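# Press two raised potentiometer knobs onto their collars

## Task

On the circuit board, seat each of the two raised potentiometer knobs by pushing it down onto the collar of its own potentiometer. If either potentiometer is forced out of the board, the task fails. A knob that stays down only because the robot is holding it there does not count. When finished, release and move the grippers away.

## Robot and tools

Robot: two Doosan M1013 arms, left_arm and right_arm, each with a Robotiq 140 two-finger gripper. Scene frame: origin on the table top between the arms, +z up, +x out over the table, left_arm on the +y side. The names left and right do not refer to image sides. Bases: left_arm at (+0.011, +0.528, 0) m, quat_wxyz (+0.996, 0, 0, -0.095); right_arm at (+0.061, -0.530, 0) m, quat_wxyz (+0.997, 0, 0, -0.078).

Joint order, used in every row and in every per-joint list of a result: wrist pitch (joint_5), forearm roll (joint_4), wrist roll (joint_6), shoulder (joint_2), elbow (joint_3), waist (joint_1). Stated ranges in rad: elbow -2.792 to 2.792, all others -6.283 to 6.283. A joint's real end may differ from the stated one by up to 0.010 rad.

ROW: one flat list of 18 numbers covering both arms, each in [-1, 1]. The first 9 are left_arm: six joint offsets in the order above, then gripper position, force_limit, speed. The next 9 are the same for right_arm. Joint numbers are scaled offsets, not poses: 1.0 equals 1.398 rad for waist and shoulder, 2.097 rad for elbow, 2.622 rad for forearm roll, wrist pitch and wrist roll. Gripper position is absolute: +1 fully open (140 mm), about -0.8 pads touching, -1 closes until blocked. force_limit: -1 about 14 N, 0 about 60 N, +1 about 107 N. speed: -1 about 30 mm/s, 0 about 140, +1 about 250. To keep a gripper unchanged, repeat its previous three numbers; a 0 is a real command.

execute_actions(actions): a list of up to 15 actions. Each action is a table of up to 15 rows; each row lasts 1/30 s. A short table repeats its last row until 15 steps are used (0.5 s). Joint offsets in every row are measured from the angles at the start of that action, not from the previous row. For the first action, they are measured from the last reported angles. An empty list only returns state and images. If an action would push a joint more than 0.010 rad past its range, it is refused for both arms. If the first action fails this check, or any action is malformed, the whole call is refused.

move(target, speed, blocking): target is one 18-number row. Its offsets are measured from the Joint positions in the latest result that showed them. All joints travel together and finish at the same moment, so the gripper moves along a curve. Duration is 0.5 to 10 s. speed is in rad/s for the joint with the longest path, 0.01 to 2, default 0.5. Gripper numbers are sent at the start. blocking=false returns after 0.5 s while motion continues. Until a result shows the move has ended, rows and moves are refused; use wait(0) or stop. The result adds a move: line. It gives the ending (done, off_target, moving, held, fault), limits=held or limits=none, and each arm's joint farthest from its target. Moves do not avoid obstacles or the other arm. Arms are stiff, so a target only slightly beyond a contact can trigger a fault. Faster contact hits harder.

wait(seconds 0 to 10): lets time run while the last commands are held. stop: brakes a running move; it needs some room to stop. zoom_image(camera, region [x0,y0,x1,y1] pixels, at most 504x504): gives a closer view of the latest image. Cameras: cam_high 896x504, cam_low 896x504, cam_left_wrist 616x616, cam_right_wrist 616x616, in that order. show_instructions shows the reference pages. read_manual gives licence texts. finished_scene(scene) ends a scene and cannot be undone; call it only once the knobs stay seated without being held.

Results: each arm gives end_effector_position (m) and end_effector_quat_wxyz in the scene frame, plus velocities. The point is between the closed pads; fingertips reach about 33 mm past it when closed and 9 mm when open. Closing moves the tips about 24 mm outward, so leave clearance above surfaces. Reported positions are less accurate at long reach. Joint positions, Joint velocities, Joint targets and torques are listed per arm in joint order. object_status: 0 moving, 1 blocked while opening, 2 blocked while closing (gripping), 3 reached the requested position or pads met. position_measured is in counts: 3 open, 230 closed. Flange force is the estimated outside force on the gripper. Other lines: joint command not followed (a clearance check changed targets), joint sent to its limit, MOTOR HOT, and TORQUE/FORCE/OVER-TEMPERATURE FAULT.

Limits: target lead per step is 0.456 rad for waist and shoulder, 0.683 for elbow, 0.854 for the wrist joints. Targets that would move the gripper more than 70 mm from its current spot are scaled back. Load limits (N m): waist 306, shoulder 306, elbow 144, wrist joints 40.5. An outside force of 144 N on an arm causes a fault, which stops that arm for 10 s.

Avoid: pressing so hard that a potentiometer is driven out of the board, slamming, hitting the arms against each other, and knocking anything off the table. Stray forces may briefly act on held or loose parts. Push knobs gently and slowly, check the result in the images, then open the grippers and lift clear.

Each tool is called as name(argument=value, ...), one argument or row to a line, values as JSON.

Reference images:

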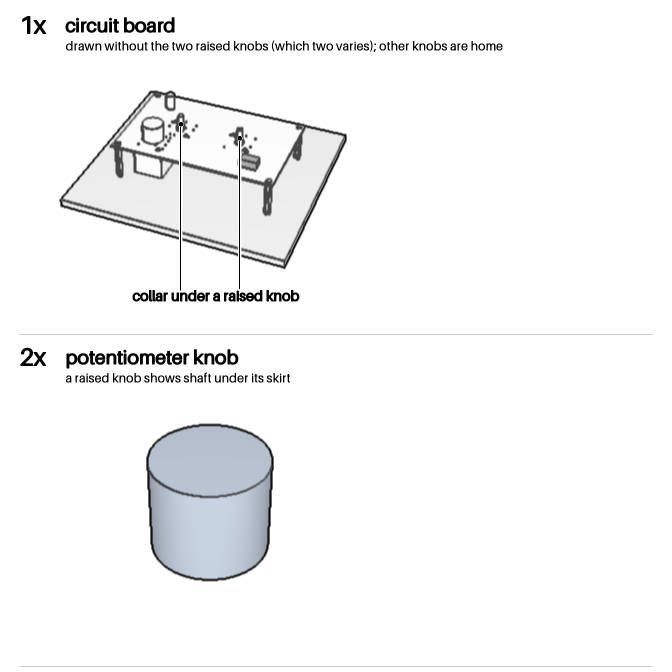

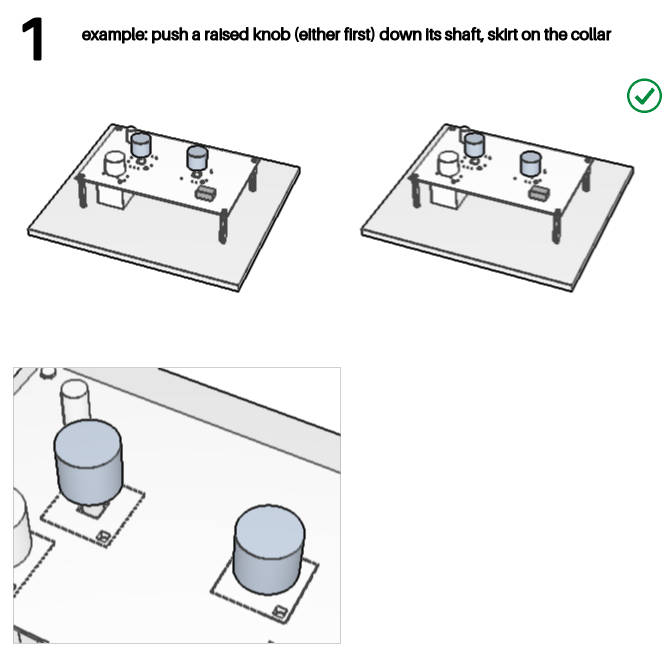

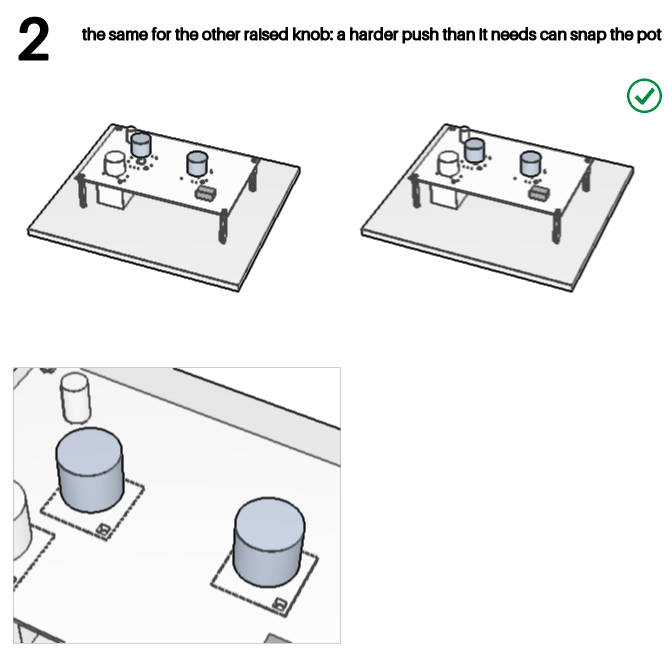

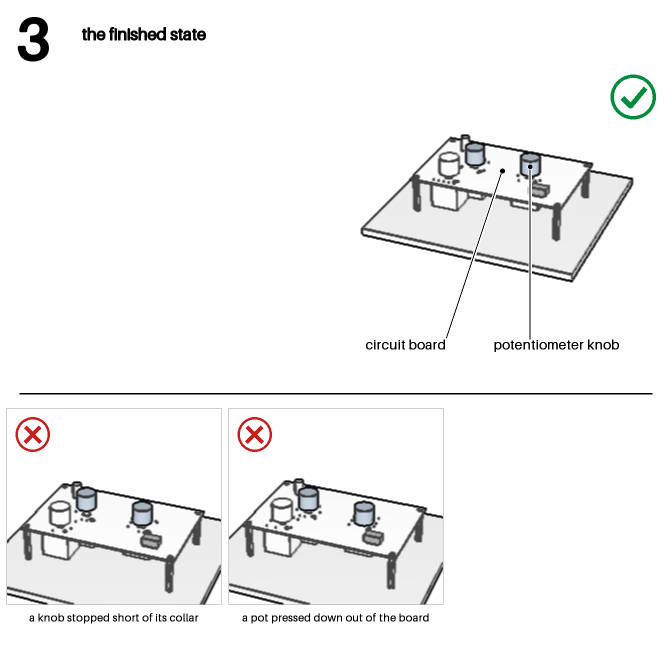

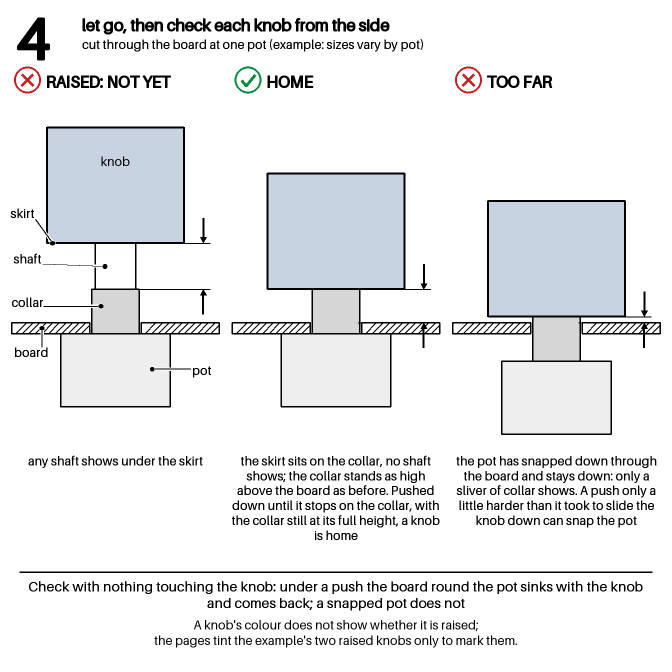

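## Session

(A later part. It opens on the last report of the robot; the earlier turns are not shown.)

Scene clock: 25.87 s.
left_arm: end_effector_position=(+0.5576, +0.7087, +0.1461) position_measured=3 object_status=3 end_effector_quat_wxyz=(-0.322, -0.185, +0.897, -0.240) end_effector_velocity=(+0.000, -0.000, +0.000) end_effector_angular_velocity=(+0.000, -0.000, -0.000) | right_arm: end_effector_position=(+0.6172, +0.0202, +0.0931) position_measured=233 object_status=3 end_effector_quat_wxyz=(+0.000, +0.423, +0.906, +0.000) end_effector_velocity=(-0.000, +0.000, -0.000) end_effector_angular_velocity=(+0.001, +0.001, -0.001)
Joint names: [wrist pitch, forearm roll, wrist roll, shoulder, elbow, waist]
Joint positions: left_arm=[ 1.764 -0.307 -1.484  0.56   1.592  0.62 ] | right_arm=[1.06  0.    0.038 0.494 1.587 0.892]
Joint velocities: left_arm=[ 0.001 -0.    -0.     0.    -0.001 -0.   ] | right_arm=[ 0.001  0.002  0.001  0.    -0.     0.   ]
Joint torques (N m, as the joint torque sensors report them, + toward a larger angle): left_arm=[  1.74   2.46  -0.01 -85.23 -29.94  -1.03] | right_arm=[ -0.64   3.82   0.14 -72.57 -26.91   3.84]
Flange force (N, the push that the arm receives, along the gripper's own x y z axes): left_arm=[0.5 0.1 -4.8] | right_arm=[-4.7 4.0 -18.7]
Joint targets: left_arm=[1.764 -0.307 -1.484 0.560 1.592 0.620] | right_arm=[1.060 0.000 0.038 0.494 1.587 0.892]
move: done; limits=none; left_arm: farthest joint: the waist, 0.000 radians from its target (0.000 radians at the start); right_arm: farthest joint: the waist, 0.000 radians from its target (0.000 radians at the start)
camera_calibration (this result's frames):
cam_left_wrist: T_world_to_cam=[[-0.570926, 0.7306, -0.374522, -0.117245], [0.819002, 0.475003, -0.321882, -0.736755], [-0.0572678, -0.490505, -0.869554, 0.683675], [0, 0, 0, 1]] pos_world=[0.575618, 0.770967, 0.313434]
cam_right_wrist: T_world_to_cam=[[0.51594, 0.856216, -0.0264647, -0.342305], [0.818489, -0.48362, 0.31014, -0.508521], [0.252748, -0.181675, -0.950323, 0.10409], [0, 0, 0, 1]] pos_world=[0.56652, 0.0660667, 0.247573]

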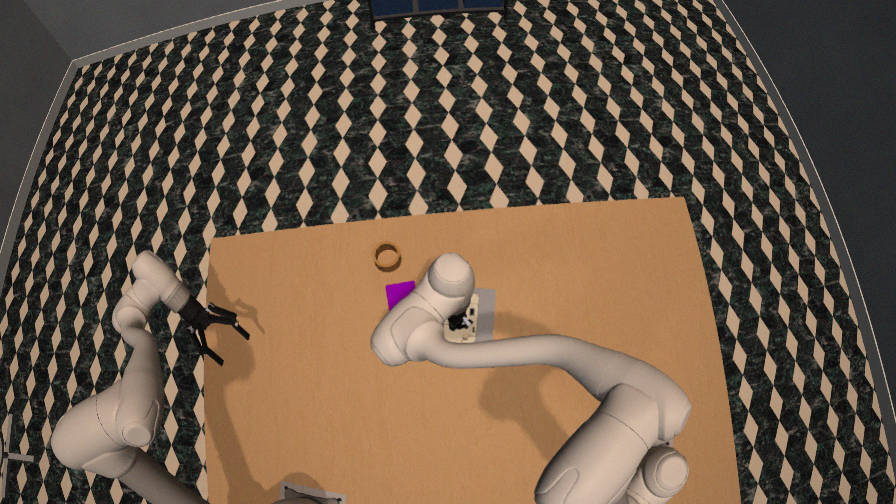

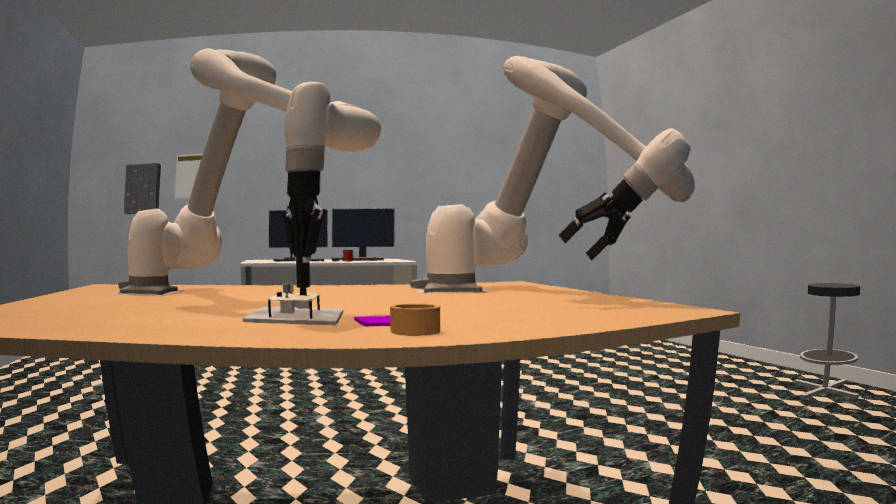

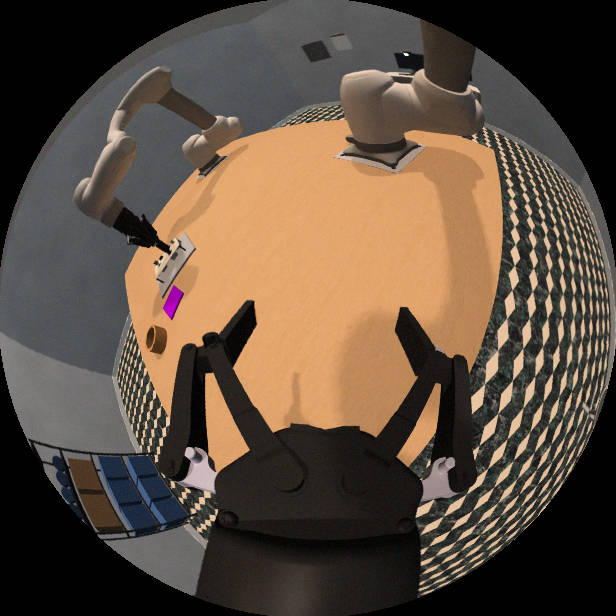

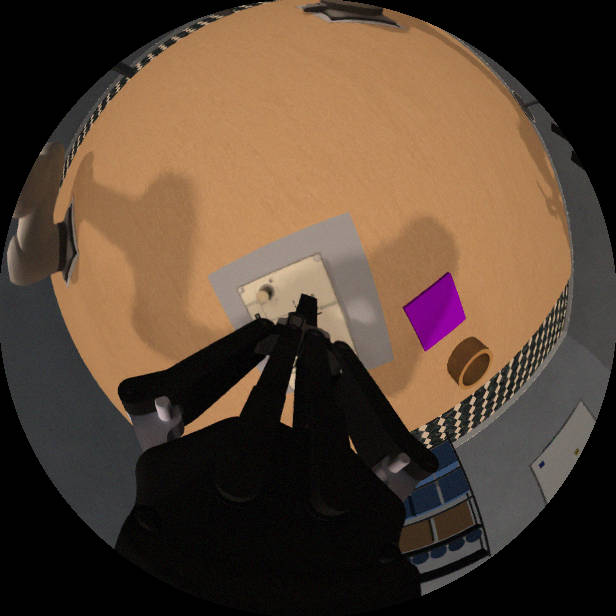

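move(
  target=[0,0,0,0,0,0,1,0,0, 0.00906,0,0,-0.00809,-0.00594,0,-1,0,0],
  speed=0.05,
)

zoom_image(
  camera="cam_low",
  region=[270, 260, 330, 310],
)

zoom_image(
  camera="cam_low",
  region=[280, 275, 320, 305],
)

Scene clock: 26.97 s.
left_arm: end_effector_position=(+0.5576, +0.7087, +0.1461) position_measured=3 object_status=3 end_effector_quat_wxyz=(-0.322, -0.185, +0.897, -0.240) end_effector_velocity=(+0.000, -0.000, +0.000) end_effector_angular_velocity=(+0.000, -0.001, -0.000) | right_arm: end_effector_position=(+0.6173, +0.0203, +0.1080) position_measured=233 object_status=3 end_effector_quat_wxyz=(+0.000, +0.423, +0.906, +0.000) end_effector_velocity=(+0.000, +0.000, +0.001) end_effector_angular_velocity=(+0.000, +0.000, -0.001)
Joint names: [wrist pitch, forearm roll, wrist roll, shoulder, elbow, waist]
Joint positions: left_arm=[ 1.764 -0.307 -1.484  0.56   1.592  0.62 ] | right_arm=[1.084 0.    0.038 0.482 1.575 0.892]
Joint velocities: left_arm=[ 0.     0.    -0.     0.    -0.001 -0.   ] | right_arm=[ 0.002  0.     0.001 -0.001 -0.001  0.   ]
Joint torques (N m, as the joint torque sensors report them, + toward a larger angle): left_arm=[  1.78   2.42  -0.08 -85.88 -29.5   -1.7 ] | right_arm=[ -0.86   3.88  -0.5  -85.35 -35.68   4.7 ]
Flange force (N, the push that the arm receives, along the gripper's own x y z axes): left_arm=[-1.2 1.2 -6.1] | right_arm=[-5.0 4.4 -1.8]
Joint targets: left_arm=[1.764 -0.307 -1.484 0.560 1.592 0.620] | right_arm=[1.084 0.000 0.038 0.482 1.575 0.892]
move: done; limits=none; left_arm: farthest joint: the waist, 0.000 radians from its target (0.000 radians at the start); right_arm: farthest joint: the waist, 0.000 radians from its target (0.000 radians at the start)
camera_calibration (this result's frames):
cam_left_wrist: T_world_to_cam=[[-0.570926, 0.7306, -0.374522, -0.117245], [0.819002, 0.475003, -0.321882, -0.736755], [-0.0572679, -0.490505, -0.869554, 0.683675], [0, 0, 0, 1]] pos_world=[0.575618, 0.770967, 0.313434]
cam_right_wrist: T_world_to_cam=[[0.515938, 0.856216, -0.0264817, -0.342051], [0.818494, -0.483616, 0.310134, -0.513179], [0.252735, -0.181685, -0.950324, 0.118227], [0, 0, 0, 1]] pos_world=[0.566631, 0.066168, 0.26245]

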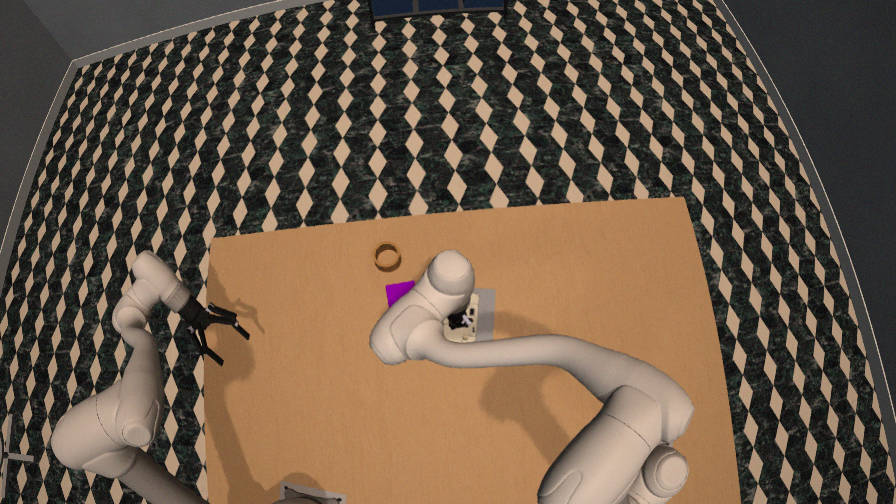

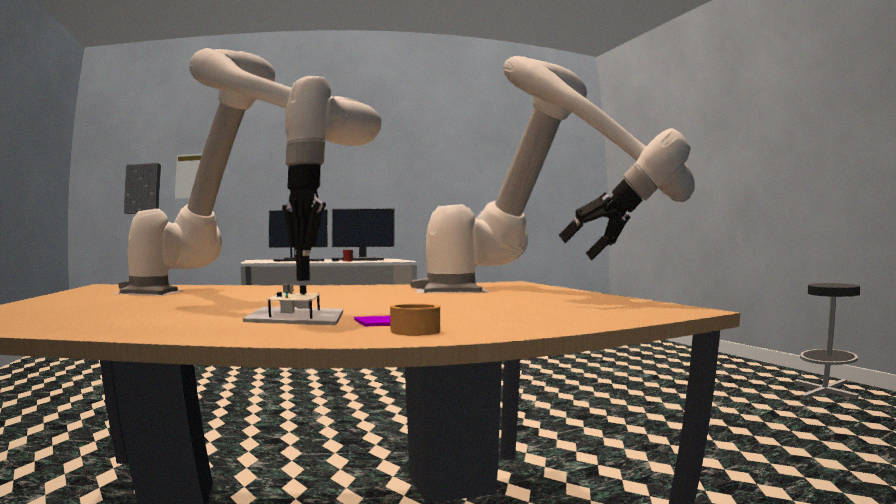

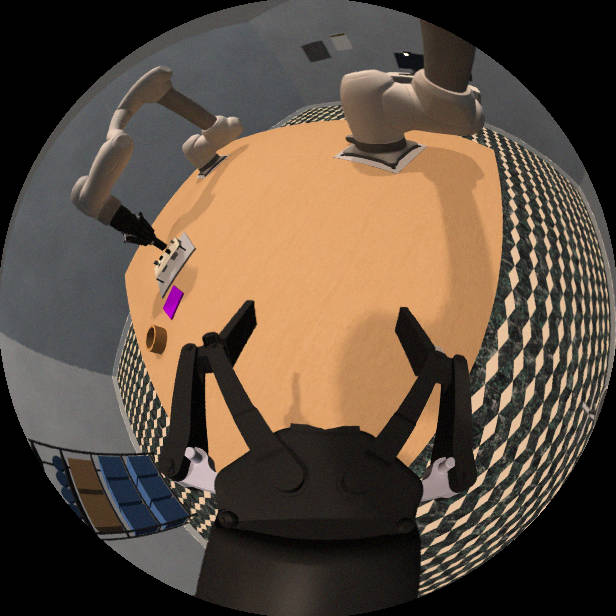

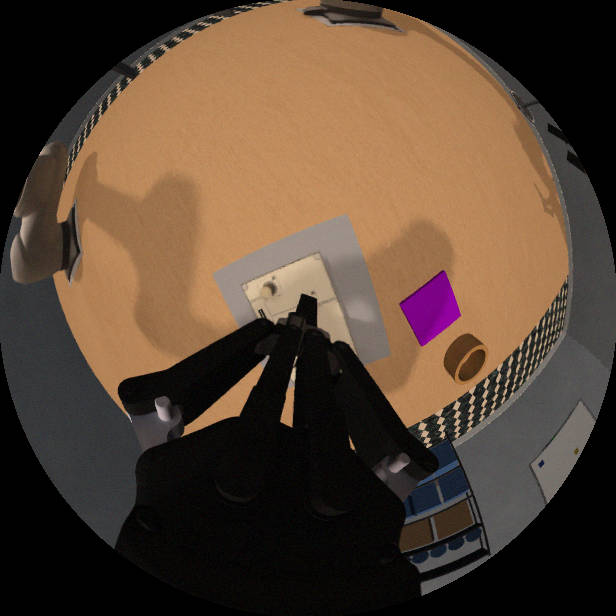

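Region (270, 260, 330, 310) of cam_low's 896x504 image, scaled by 8.400, with more detail than that image has.

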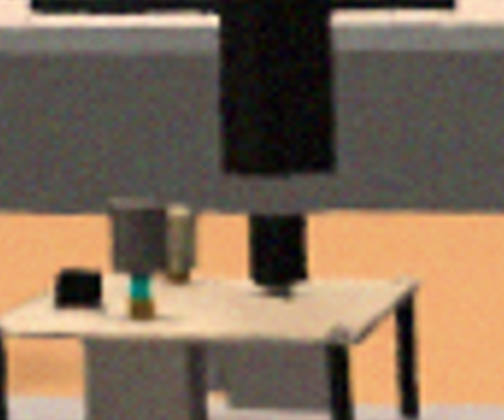

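Region (280, 275, 320, 305) of cam_low's 896x504 image, scaled by 12.600, with more detail than that image has; it fills the top 378 rows of this view, and the rest is white.

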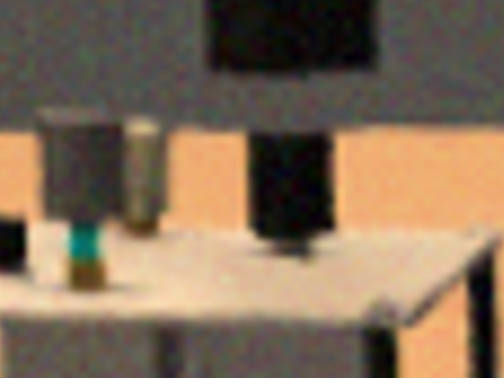

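move(
  target=[0,0,0,0,0,0,1,0,0, -0.00906,0,0,0.00809,0.00594,0,-1,0,0],
  speed=0.014,
)

Scene clock: 29.80 s.
left_arm: end_effector_position=(+0.5576, +0.7087, +0.1461) position_measured=3 object_status=3 end_effector_quat_wxyz=(-0.322, -0.185, +0.897, -0.240) end_effector_velocity=(-0.000, +0.000, +0.000) end_effector_angular_velocity=(+0.000, -0.000, +0.000) | right_arm: end_effector_position=(+0.6172, +0.0202, +0.0932) position_measured=233 object_status=3 end_effector_quat_wxyz=(+0.000, +0.423, +0.906, +0.000) end_effector_velocity=(-0.000, +0.000, -0.001) end_effector_angular_velocity=(+0.000, +0.001, -0.001)
Joint names: [wrist pitch, forearm roll, wrist roll, shoulder, elbow, waist]
Joint positions: left_arm=[ 1.764 -0.307 -1.484  0.56   1.592  0.62 ] | right_arm=[1.06  0.    0.038 0.494 1.587 0.892]
Joint velocities: left_arm=[-0. -0. -0. -0.  0.  0.] | right_arm=[-0.001  0.001  0.001  0.001  0.001 -0.   ]
Joint torques (N m, as the joint torque sensors report them, + toward a larger angle): left_arm=[  1.78   2.34  -0.01 -85.61 -29.62  -0.93] | right_arm=[ -0.48   4.15  -0.14 -71.36 -28.     4.46]
Flange force (N, the push that the arm receives, along the gripper's own x y z axes): left_arm=[-0.3 0.3 -5.3] | right_arm=[-5.5 -0.3 -18.6]
Joint targets: left_arm=[1.764 -0.307 -1.484 0.560 1.592 0.620] | right_arm=[1.060 0.000 0.038 0.494 1.587 0.892]
move: done; limits=none; left_arm: farthest joint: the waist, 0.000 radians from its target (0.000 radians at the start); right_arm: farthest joint: the waist, 0.000 radians from its target (0.000 radians at the start)
camera_calibration (this result's frames):
cam_right_wrist: T_world_to_cam=[[0.515941, 0.856217, -0.0263928, -0.342336], [0.818472, -0.483636, 0.310161, -0.50853], [0.252801, -0.181627, -0.950318, 0.104086], [0, 0, 0, 1]] pos_world=[0.566529, 0.0660754, 0.247606]

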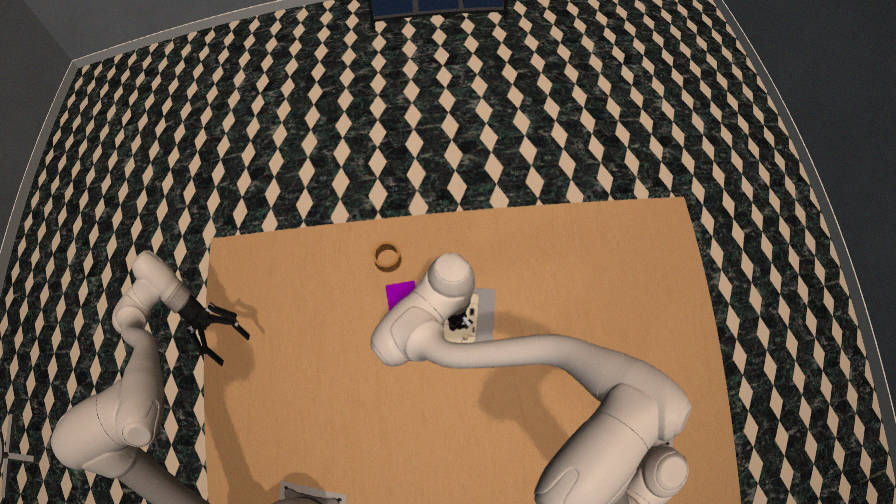

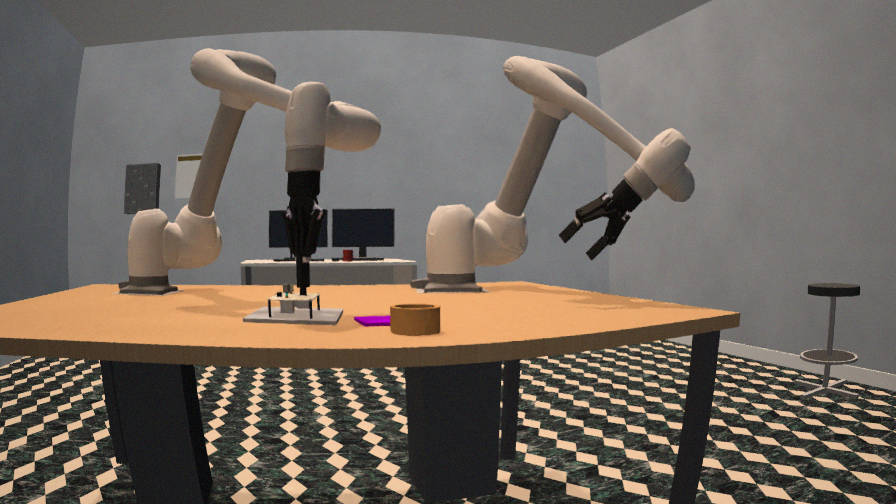

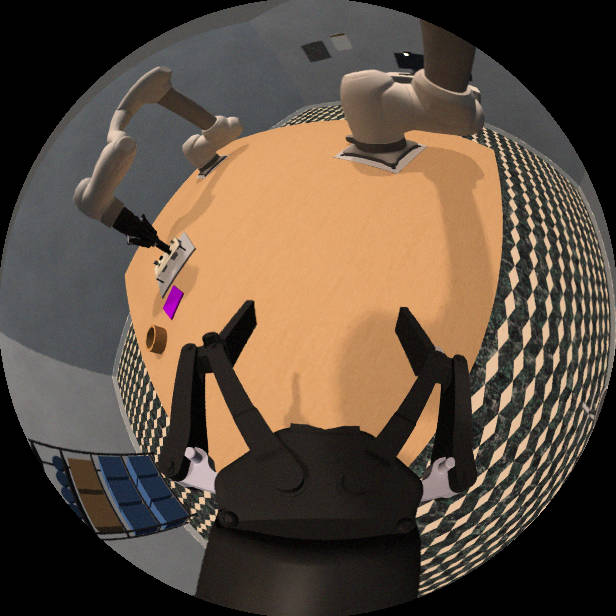

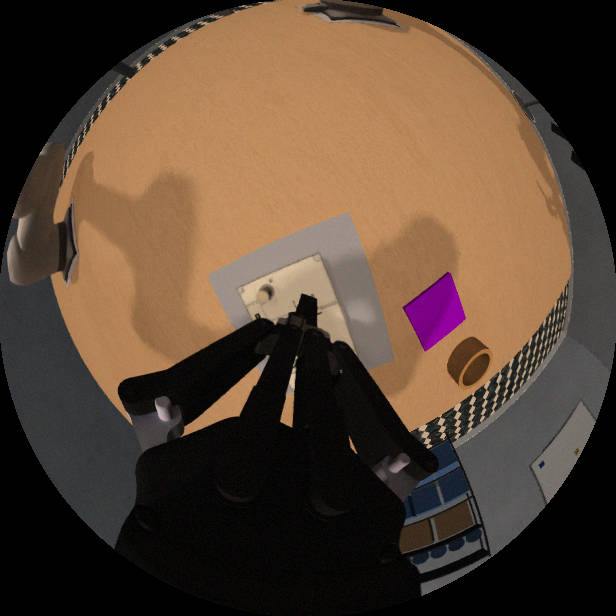

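wait(
  seconds=0,
)

Scene clock: 29.87 s.
left_arm: end_effector_position=(+0.5576, +0.7087, +0.1461) position_measured=3 object_status=3 end_effector_quat_wxyz=(-0.322, -0.185, +0.897, -0.240) end_effector_velocity=(-0.000, +0.000, -0.000) end_effector_angular_velocity=(-0.000, +0.000, +0.001) | right_arm: end_effector_position=(+0.6172, +0.0202, +0.0931) position_measured=233 object_status=3 end_effector_quat_wxyz=(+0.000, +0.423, +0.906, +0.000) end_effector_velocity=(+0.000, +0.000, -0.000) end_effector_angular_velocity=(+0.001, -0.001, +0.001)
Joint names: [wrist pitch, forearm roll, wrist roll, shoulder, elbow, waist]
Joint positions: left_arm=[ 1.764 -0.307 -1.484  0.56   1.592  0.62 ] | right_arm=[1.06  0.    0.038 0.494 1.587 0.892]
Joint velocities: left_arm=[-0.    -0.     0.     0.001  0.     0.001] | right_arm=[-0.002  0.    -0.002  0.     0.    -0.   ]
Joint torques (N m, as the joint torque sensors report them, + toward a larger angle): left_arm=[  1.68   2.31   0.01 -84.63 -29.18  -2.07] | right_arm=[ -0.54   4.08   0.12 -74.61 -28.17   3.8 ]
Flange force (N, the push that the arm receives, along the gripper's own x y z axes): left_arm=[0.5 1.5 -6.4] | right_arm=[-4.7 4.0 -15.7]
Joint targets: left_arm=[1.764 -0.307 -1.484 0.560 1.592 0.620] | right_arm=[1.060 0.000 0.038 0.494 1.587 0.892]
camera_calibration (this result's frames):
cam_left_wrist: T_world_to_cam=[[-0.570926, 0.7306, -0.374522, -0.117245], [0.819002, 0.475003, -0.321882, -0.736755], [-0.0572679, -0.490505, -0.869554, 0.683675], [0, 0, 0, 1]] pos_world=[0.575618, 0.770967, 0.313434]
cam_right_wrist: T_world_to_cam=[[0.515941, 0.856217, -0.0264195, -0.342325], [0.818478, -0.48363, 0.310153, -0.508515], [0.252781, -0.181644, -0.950319, 0.104054], [0, 0, 0, 1]] pos_world=[0.566525, 0.0660717, 0.247558]

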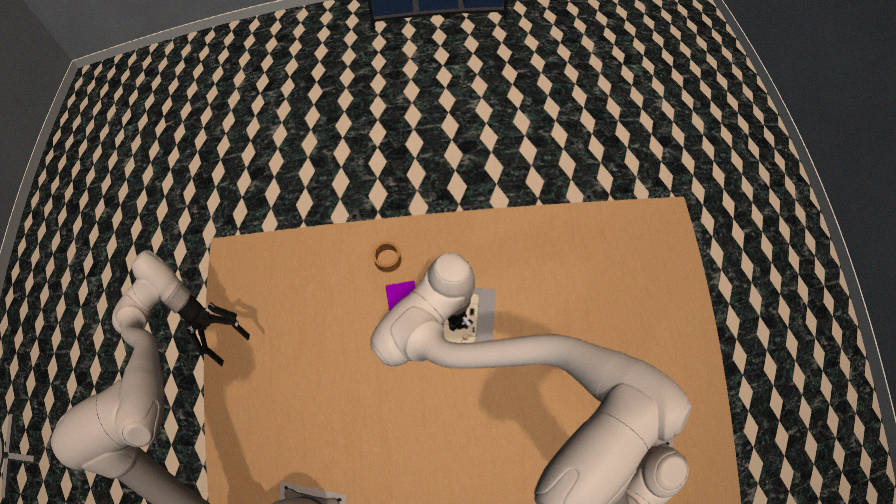

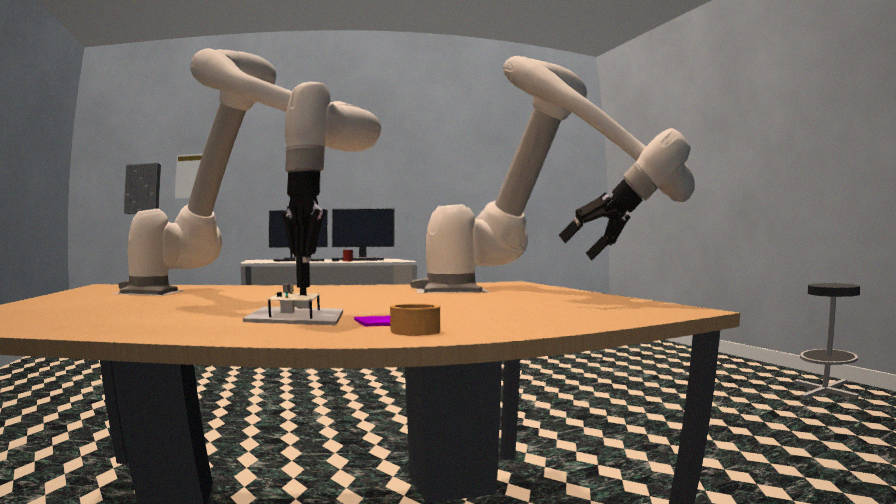

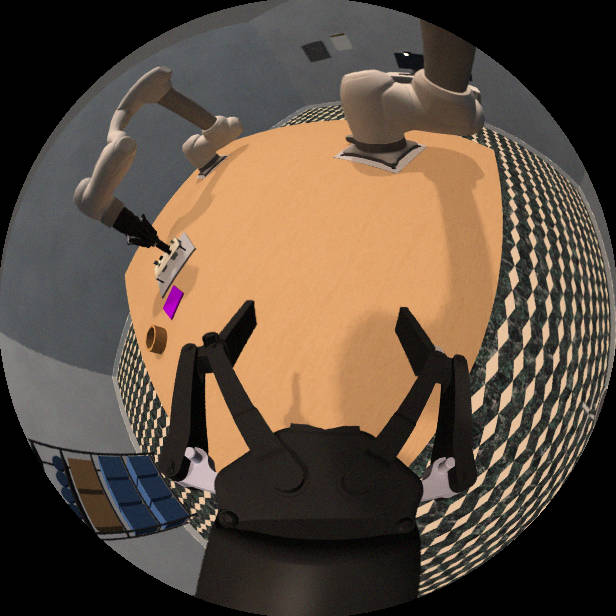

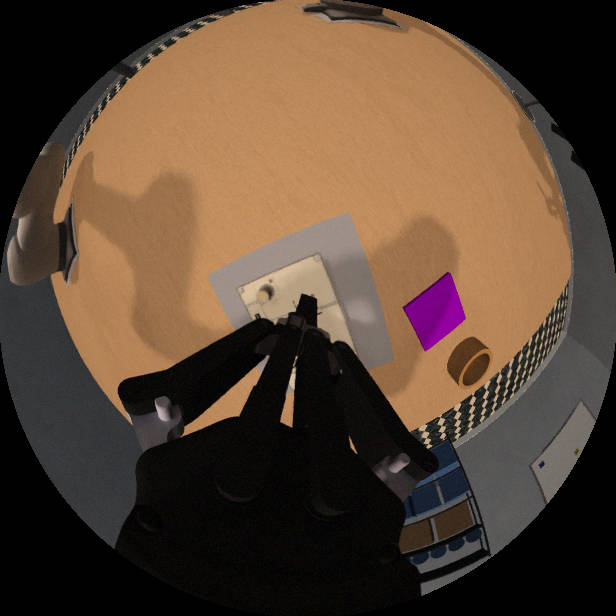

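wait(
  seconds=0.3,
)

Scene clock: 30.27 s.
left_arm: end_effector_position=(+0.5576, +0.7087, +0.1461) position_measured=3 object_status=3 end_effector_quat_wxyz=(-0.322, -0.185, +0.897, -0.240) end_effector_velocity=(-0.000, -0.000, +0.000) end_effector_angular_velocity=(-0.001, +0.000, -0.001) | right_arm: end_effector_position=(+0.6172, +0.0202, +0.0930) position_measured=233 object_status=3 end_effector_quat_wxyz=(+0.000, +0.423, +0.906, +0.000) end_effector_velocity=(-0.001, -0.000, -0.000) end_effector_angular_velocity=(-0.000, +0.001, +0.000)
Joint names: [wrist pitch, forearm roll, wrist roll, shoulder, elbow, waist]
Joint positions: left_arm=[ 1.764 -0.307 -1.484  0.56   1.592  0.62 ] | right_arm=[1.06  0.    0.038 0.494 1.587 0.892]
Joint velocities: left_arm=[ 0.001 -0.     0.    -0.     0.    -0.   ] | right_arm=[ 0.001  0.001 -0.    -0.     0.     0.   ]
Joint torques (N m, as the joint torque sensors report them, + toward a larger angle): left_arm=[  1.71   2.42   0.1  -84.4  -29.4   -0.65] | right_arm=[ -0.7    3.9    0.09 -71.85 -29.26   1.18]
Flange force (N, the push that the arm receives, along the gripper's own x y z axes): left_arm=[1.2 -0.5 -5.7] | right_arm=[-1.8 -2.5 -17.4]
Joint targets: left_arm=[1.764 -0.307 -1.484 0.560 1.592 0.620] | right_arm=[1.060 0.000 0.038 0.494 1.587 0.892]
wait: 0.30 s; at rest by 0.07 s
camera_calibration (this result's frames):
cam_left_wrist: T_world_to_cam=[[-0.570926, 0.7306, -0.374523, -0.117245], [0.819002, 0.475003, -0.321882, -0.736755], [-0.057268, -0.490506, -0.869554, 0.683676], [0, 0, 0, 1]] pos_world=[0.575618, 0.770967, 0.313434]
cam_right_wrist: T_world_to_cam=[[0.515939, 0.856216, -0.0264895, -0.342296], [0.818495, -0.483615, 0.310133, -0.508498], [0.25273, -0.181691, -0.950324, 0.104029], [0, 0, 0, 1]] pos_world=[0.566516, 0.0660635, 0.247496]

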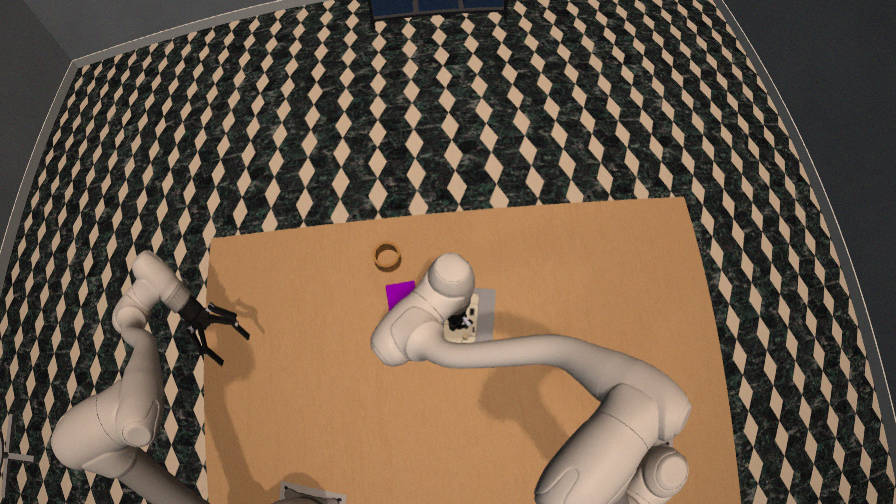

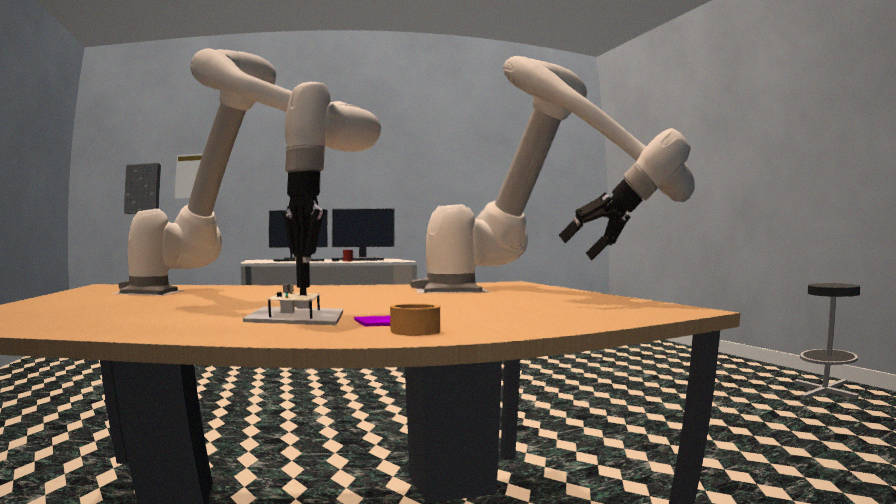

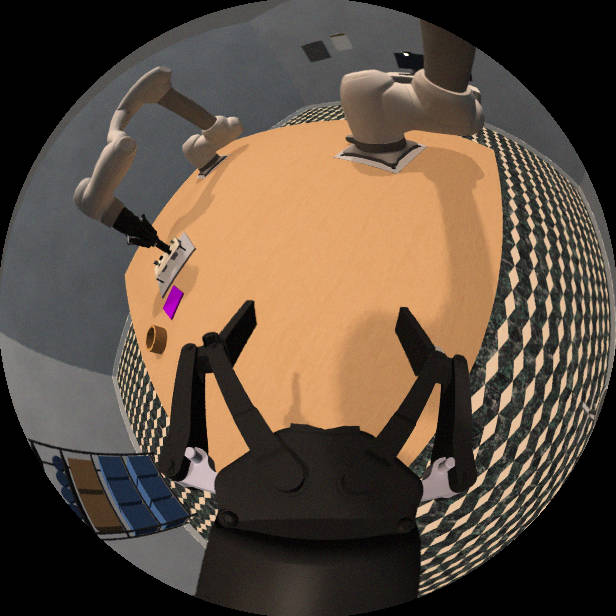

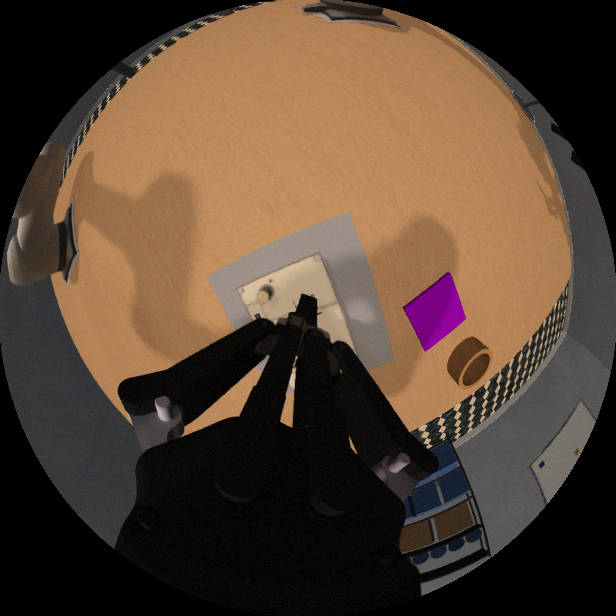

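move(
  target=[0,0,0,0,0,0,1,0,0, 0.00483,0,0,-0.00431,-0.00317,0,-1,0,0],
  speed=0.05,
)

Scene clock: 31.53 s.
left_arm: end_effector_position=(+0.5576, +0.7087, +0.1461) position_measured=3 object_status=3 end_effector_quat_wxyz=(-0.322, -0.185, +0.897, -0.240) end_effector_velocity=(+0.000, +0.000, +0.000) end_effector_angular_velocity=(+0.001, -0.001, +0.000) | right_arm: end_effector_position=(+0.6173, +0.0203, +0.1009) position_measured=233 object_status=3 end_effector_quat_wxyz=(+0.000, +0.423, +0.906, +0.000) end_effector_velocity=(+0.001, +0.001, +0.001) end_effector_angular_velocity=(+0.001, -0.001, +0.000)
Joint names: [wrist pitch, forearm roll, wrist roll, shoulder, elbow, waist]
Joint positions: left_arm=[ 1.764 -0.307 -1.484  0.56   1.592  0.62 ] | right_arm=[1.073 0.    0.038 0.488 1.581 0.892]
Joint velocities: left_arm=[-0.     0.    -0.     0.    -0.001  0.   ] | right_arm=[ 0.    -0.    -0.    -0.001 -0.001  0.   ]
Joint torques (N m, as the joint torque sensors report them, + toward a larger angle): left_arm=[  1.72   2.37  -0.04 -84.79 -29.88  -0.81] | right_arm=[ -0.22   4.2    0.13 -87.8  -35.25   2.39]
Flange force (N, the push that the arm receives, along the gripper's own x y z axes): left_arm=[1.1 0.1 -4.9] | right_arm=[-2.7 7.3 0.7]
Joint targets: left_arm=[1.764 -0.307 -1.484 0.560 1.592 0.620] | right_arm=[1.073 0.000 0.038 0.488 1.581 0.892]
move: done; limits=none; left_arm: farthest joint: the waist, 0.000 radians from its target (0.000 radians at the start); right_arm: farthest joint: the waist, 0.000 radians from its target (0.000 radians at the start)
camera_calibration (this result's frames):
cam_left_wrist: T_world_to_cam=[[-0.570926, 0.7306, -0.374523, -0.117245], [0.819002, 0.475003, -0.321882, -0.736755], [-0.0572678, -0.490506, -0.869554, 0.683675], [0, 0, 0, 1]] pos_world=[0.575618, 0.770967, 0.313434]
cam_right_wrist: T_world_to_cam=[[0.515938, 0.856215, -0.0265206, -0.342194], [0.818503, -0.483608, 0.310123, -0.51098], [0.252707, -0.181711, -0.950326, 0.11153], [0, 0, 0, 1]] pos_world=[0.566605, 0.0661441, 0.255382]

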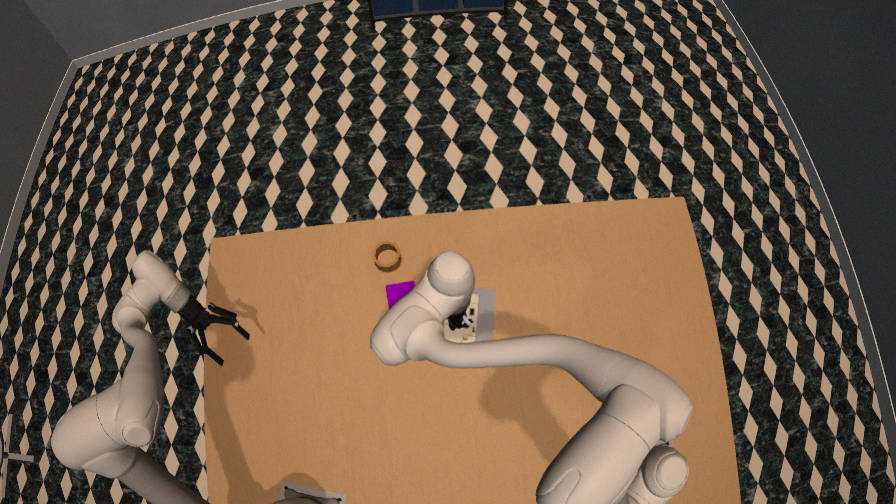

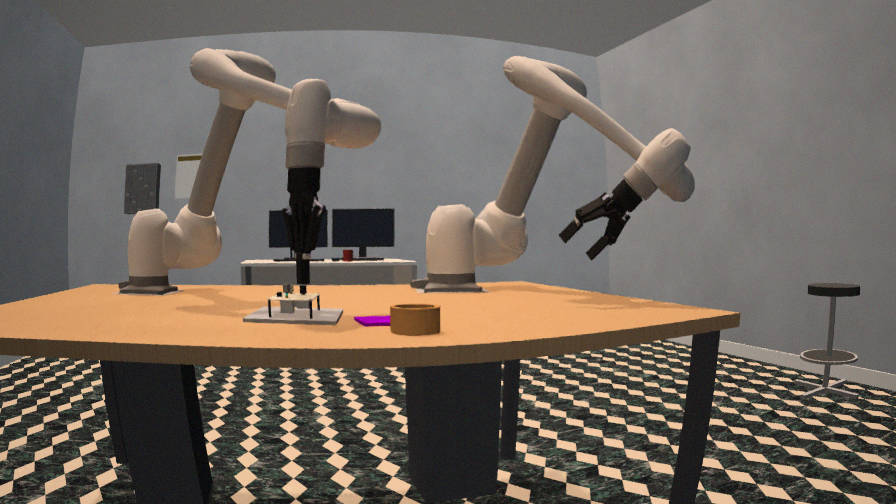

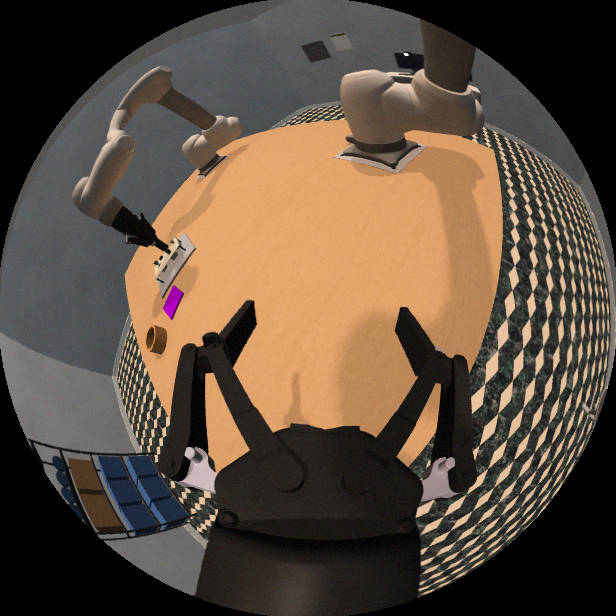

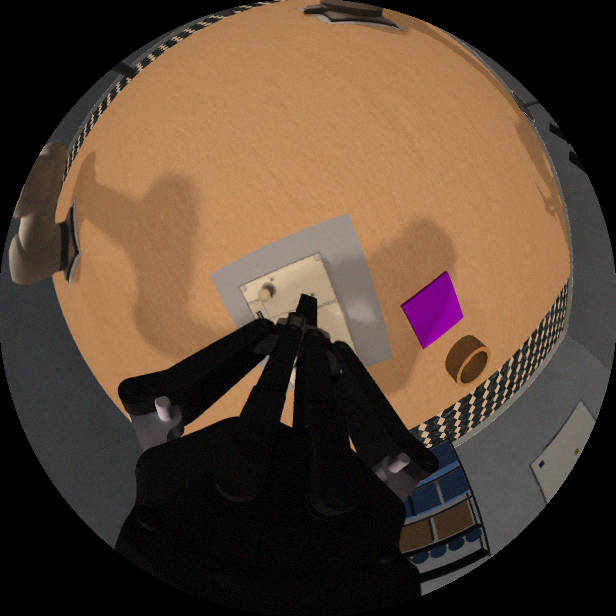

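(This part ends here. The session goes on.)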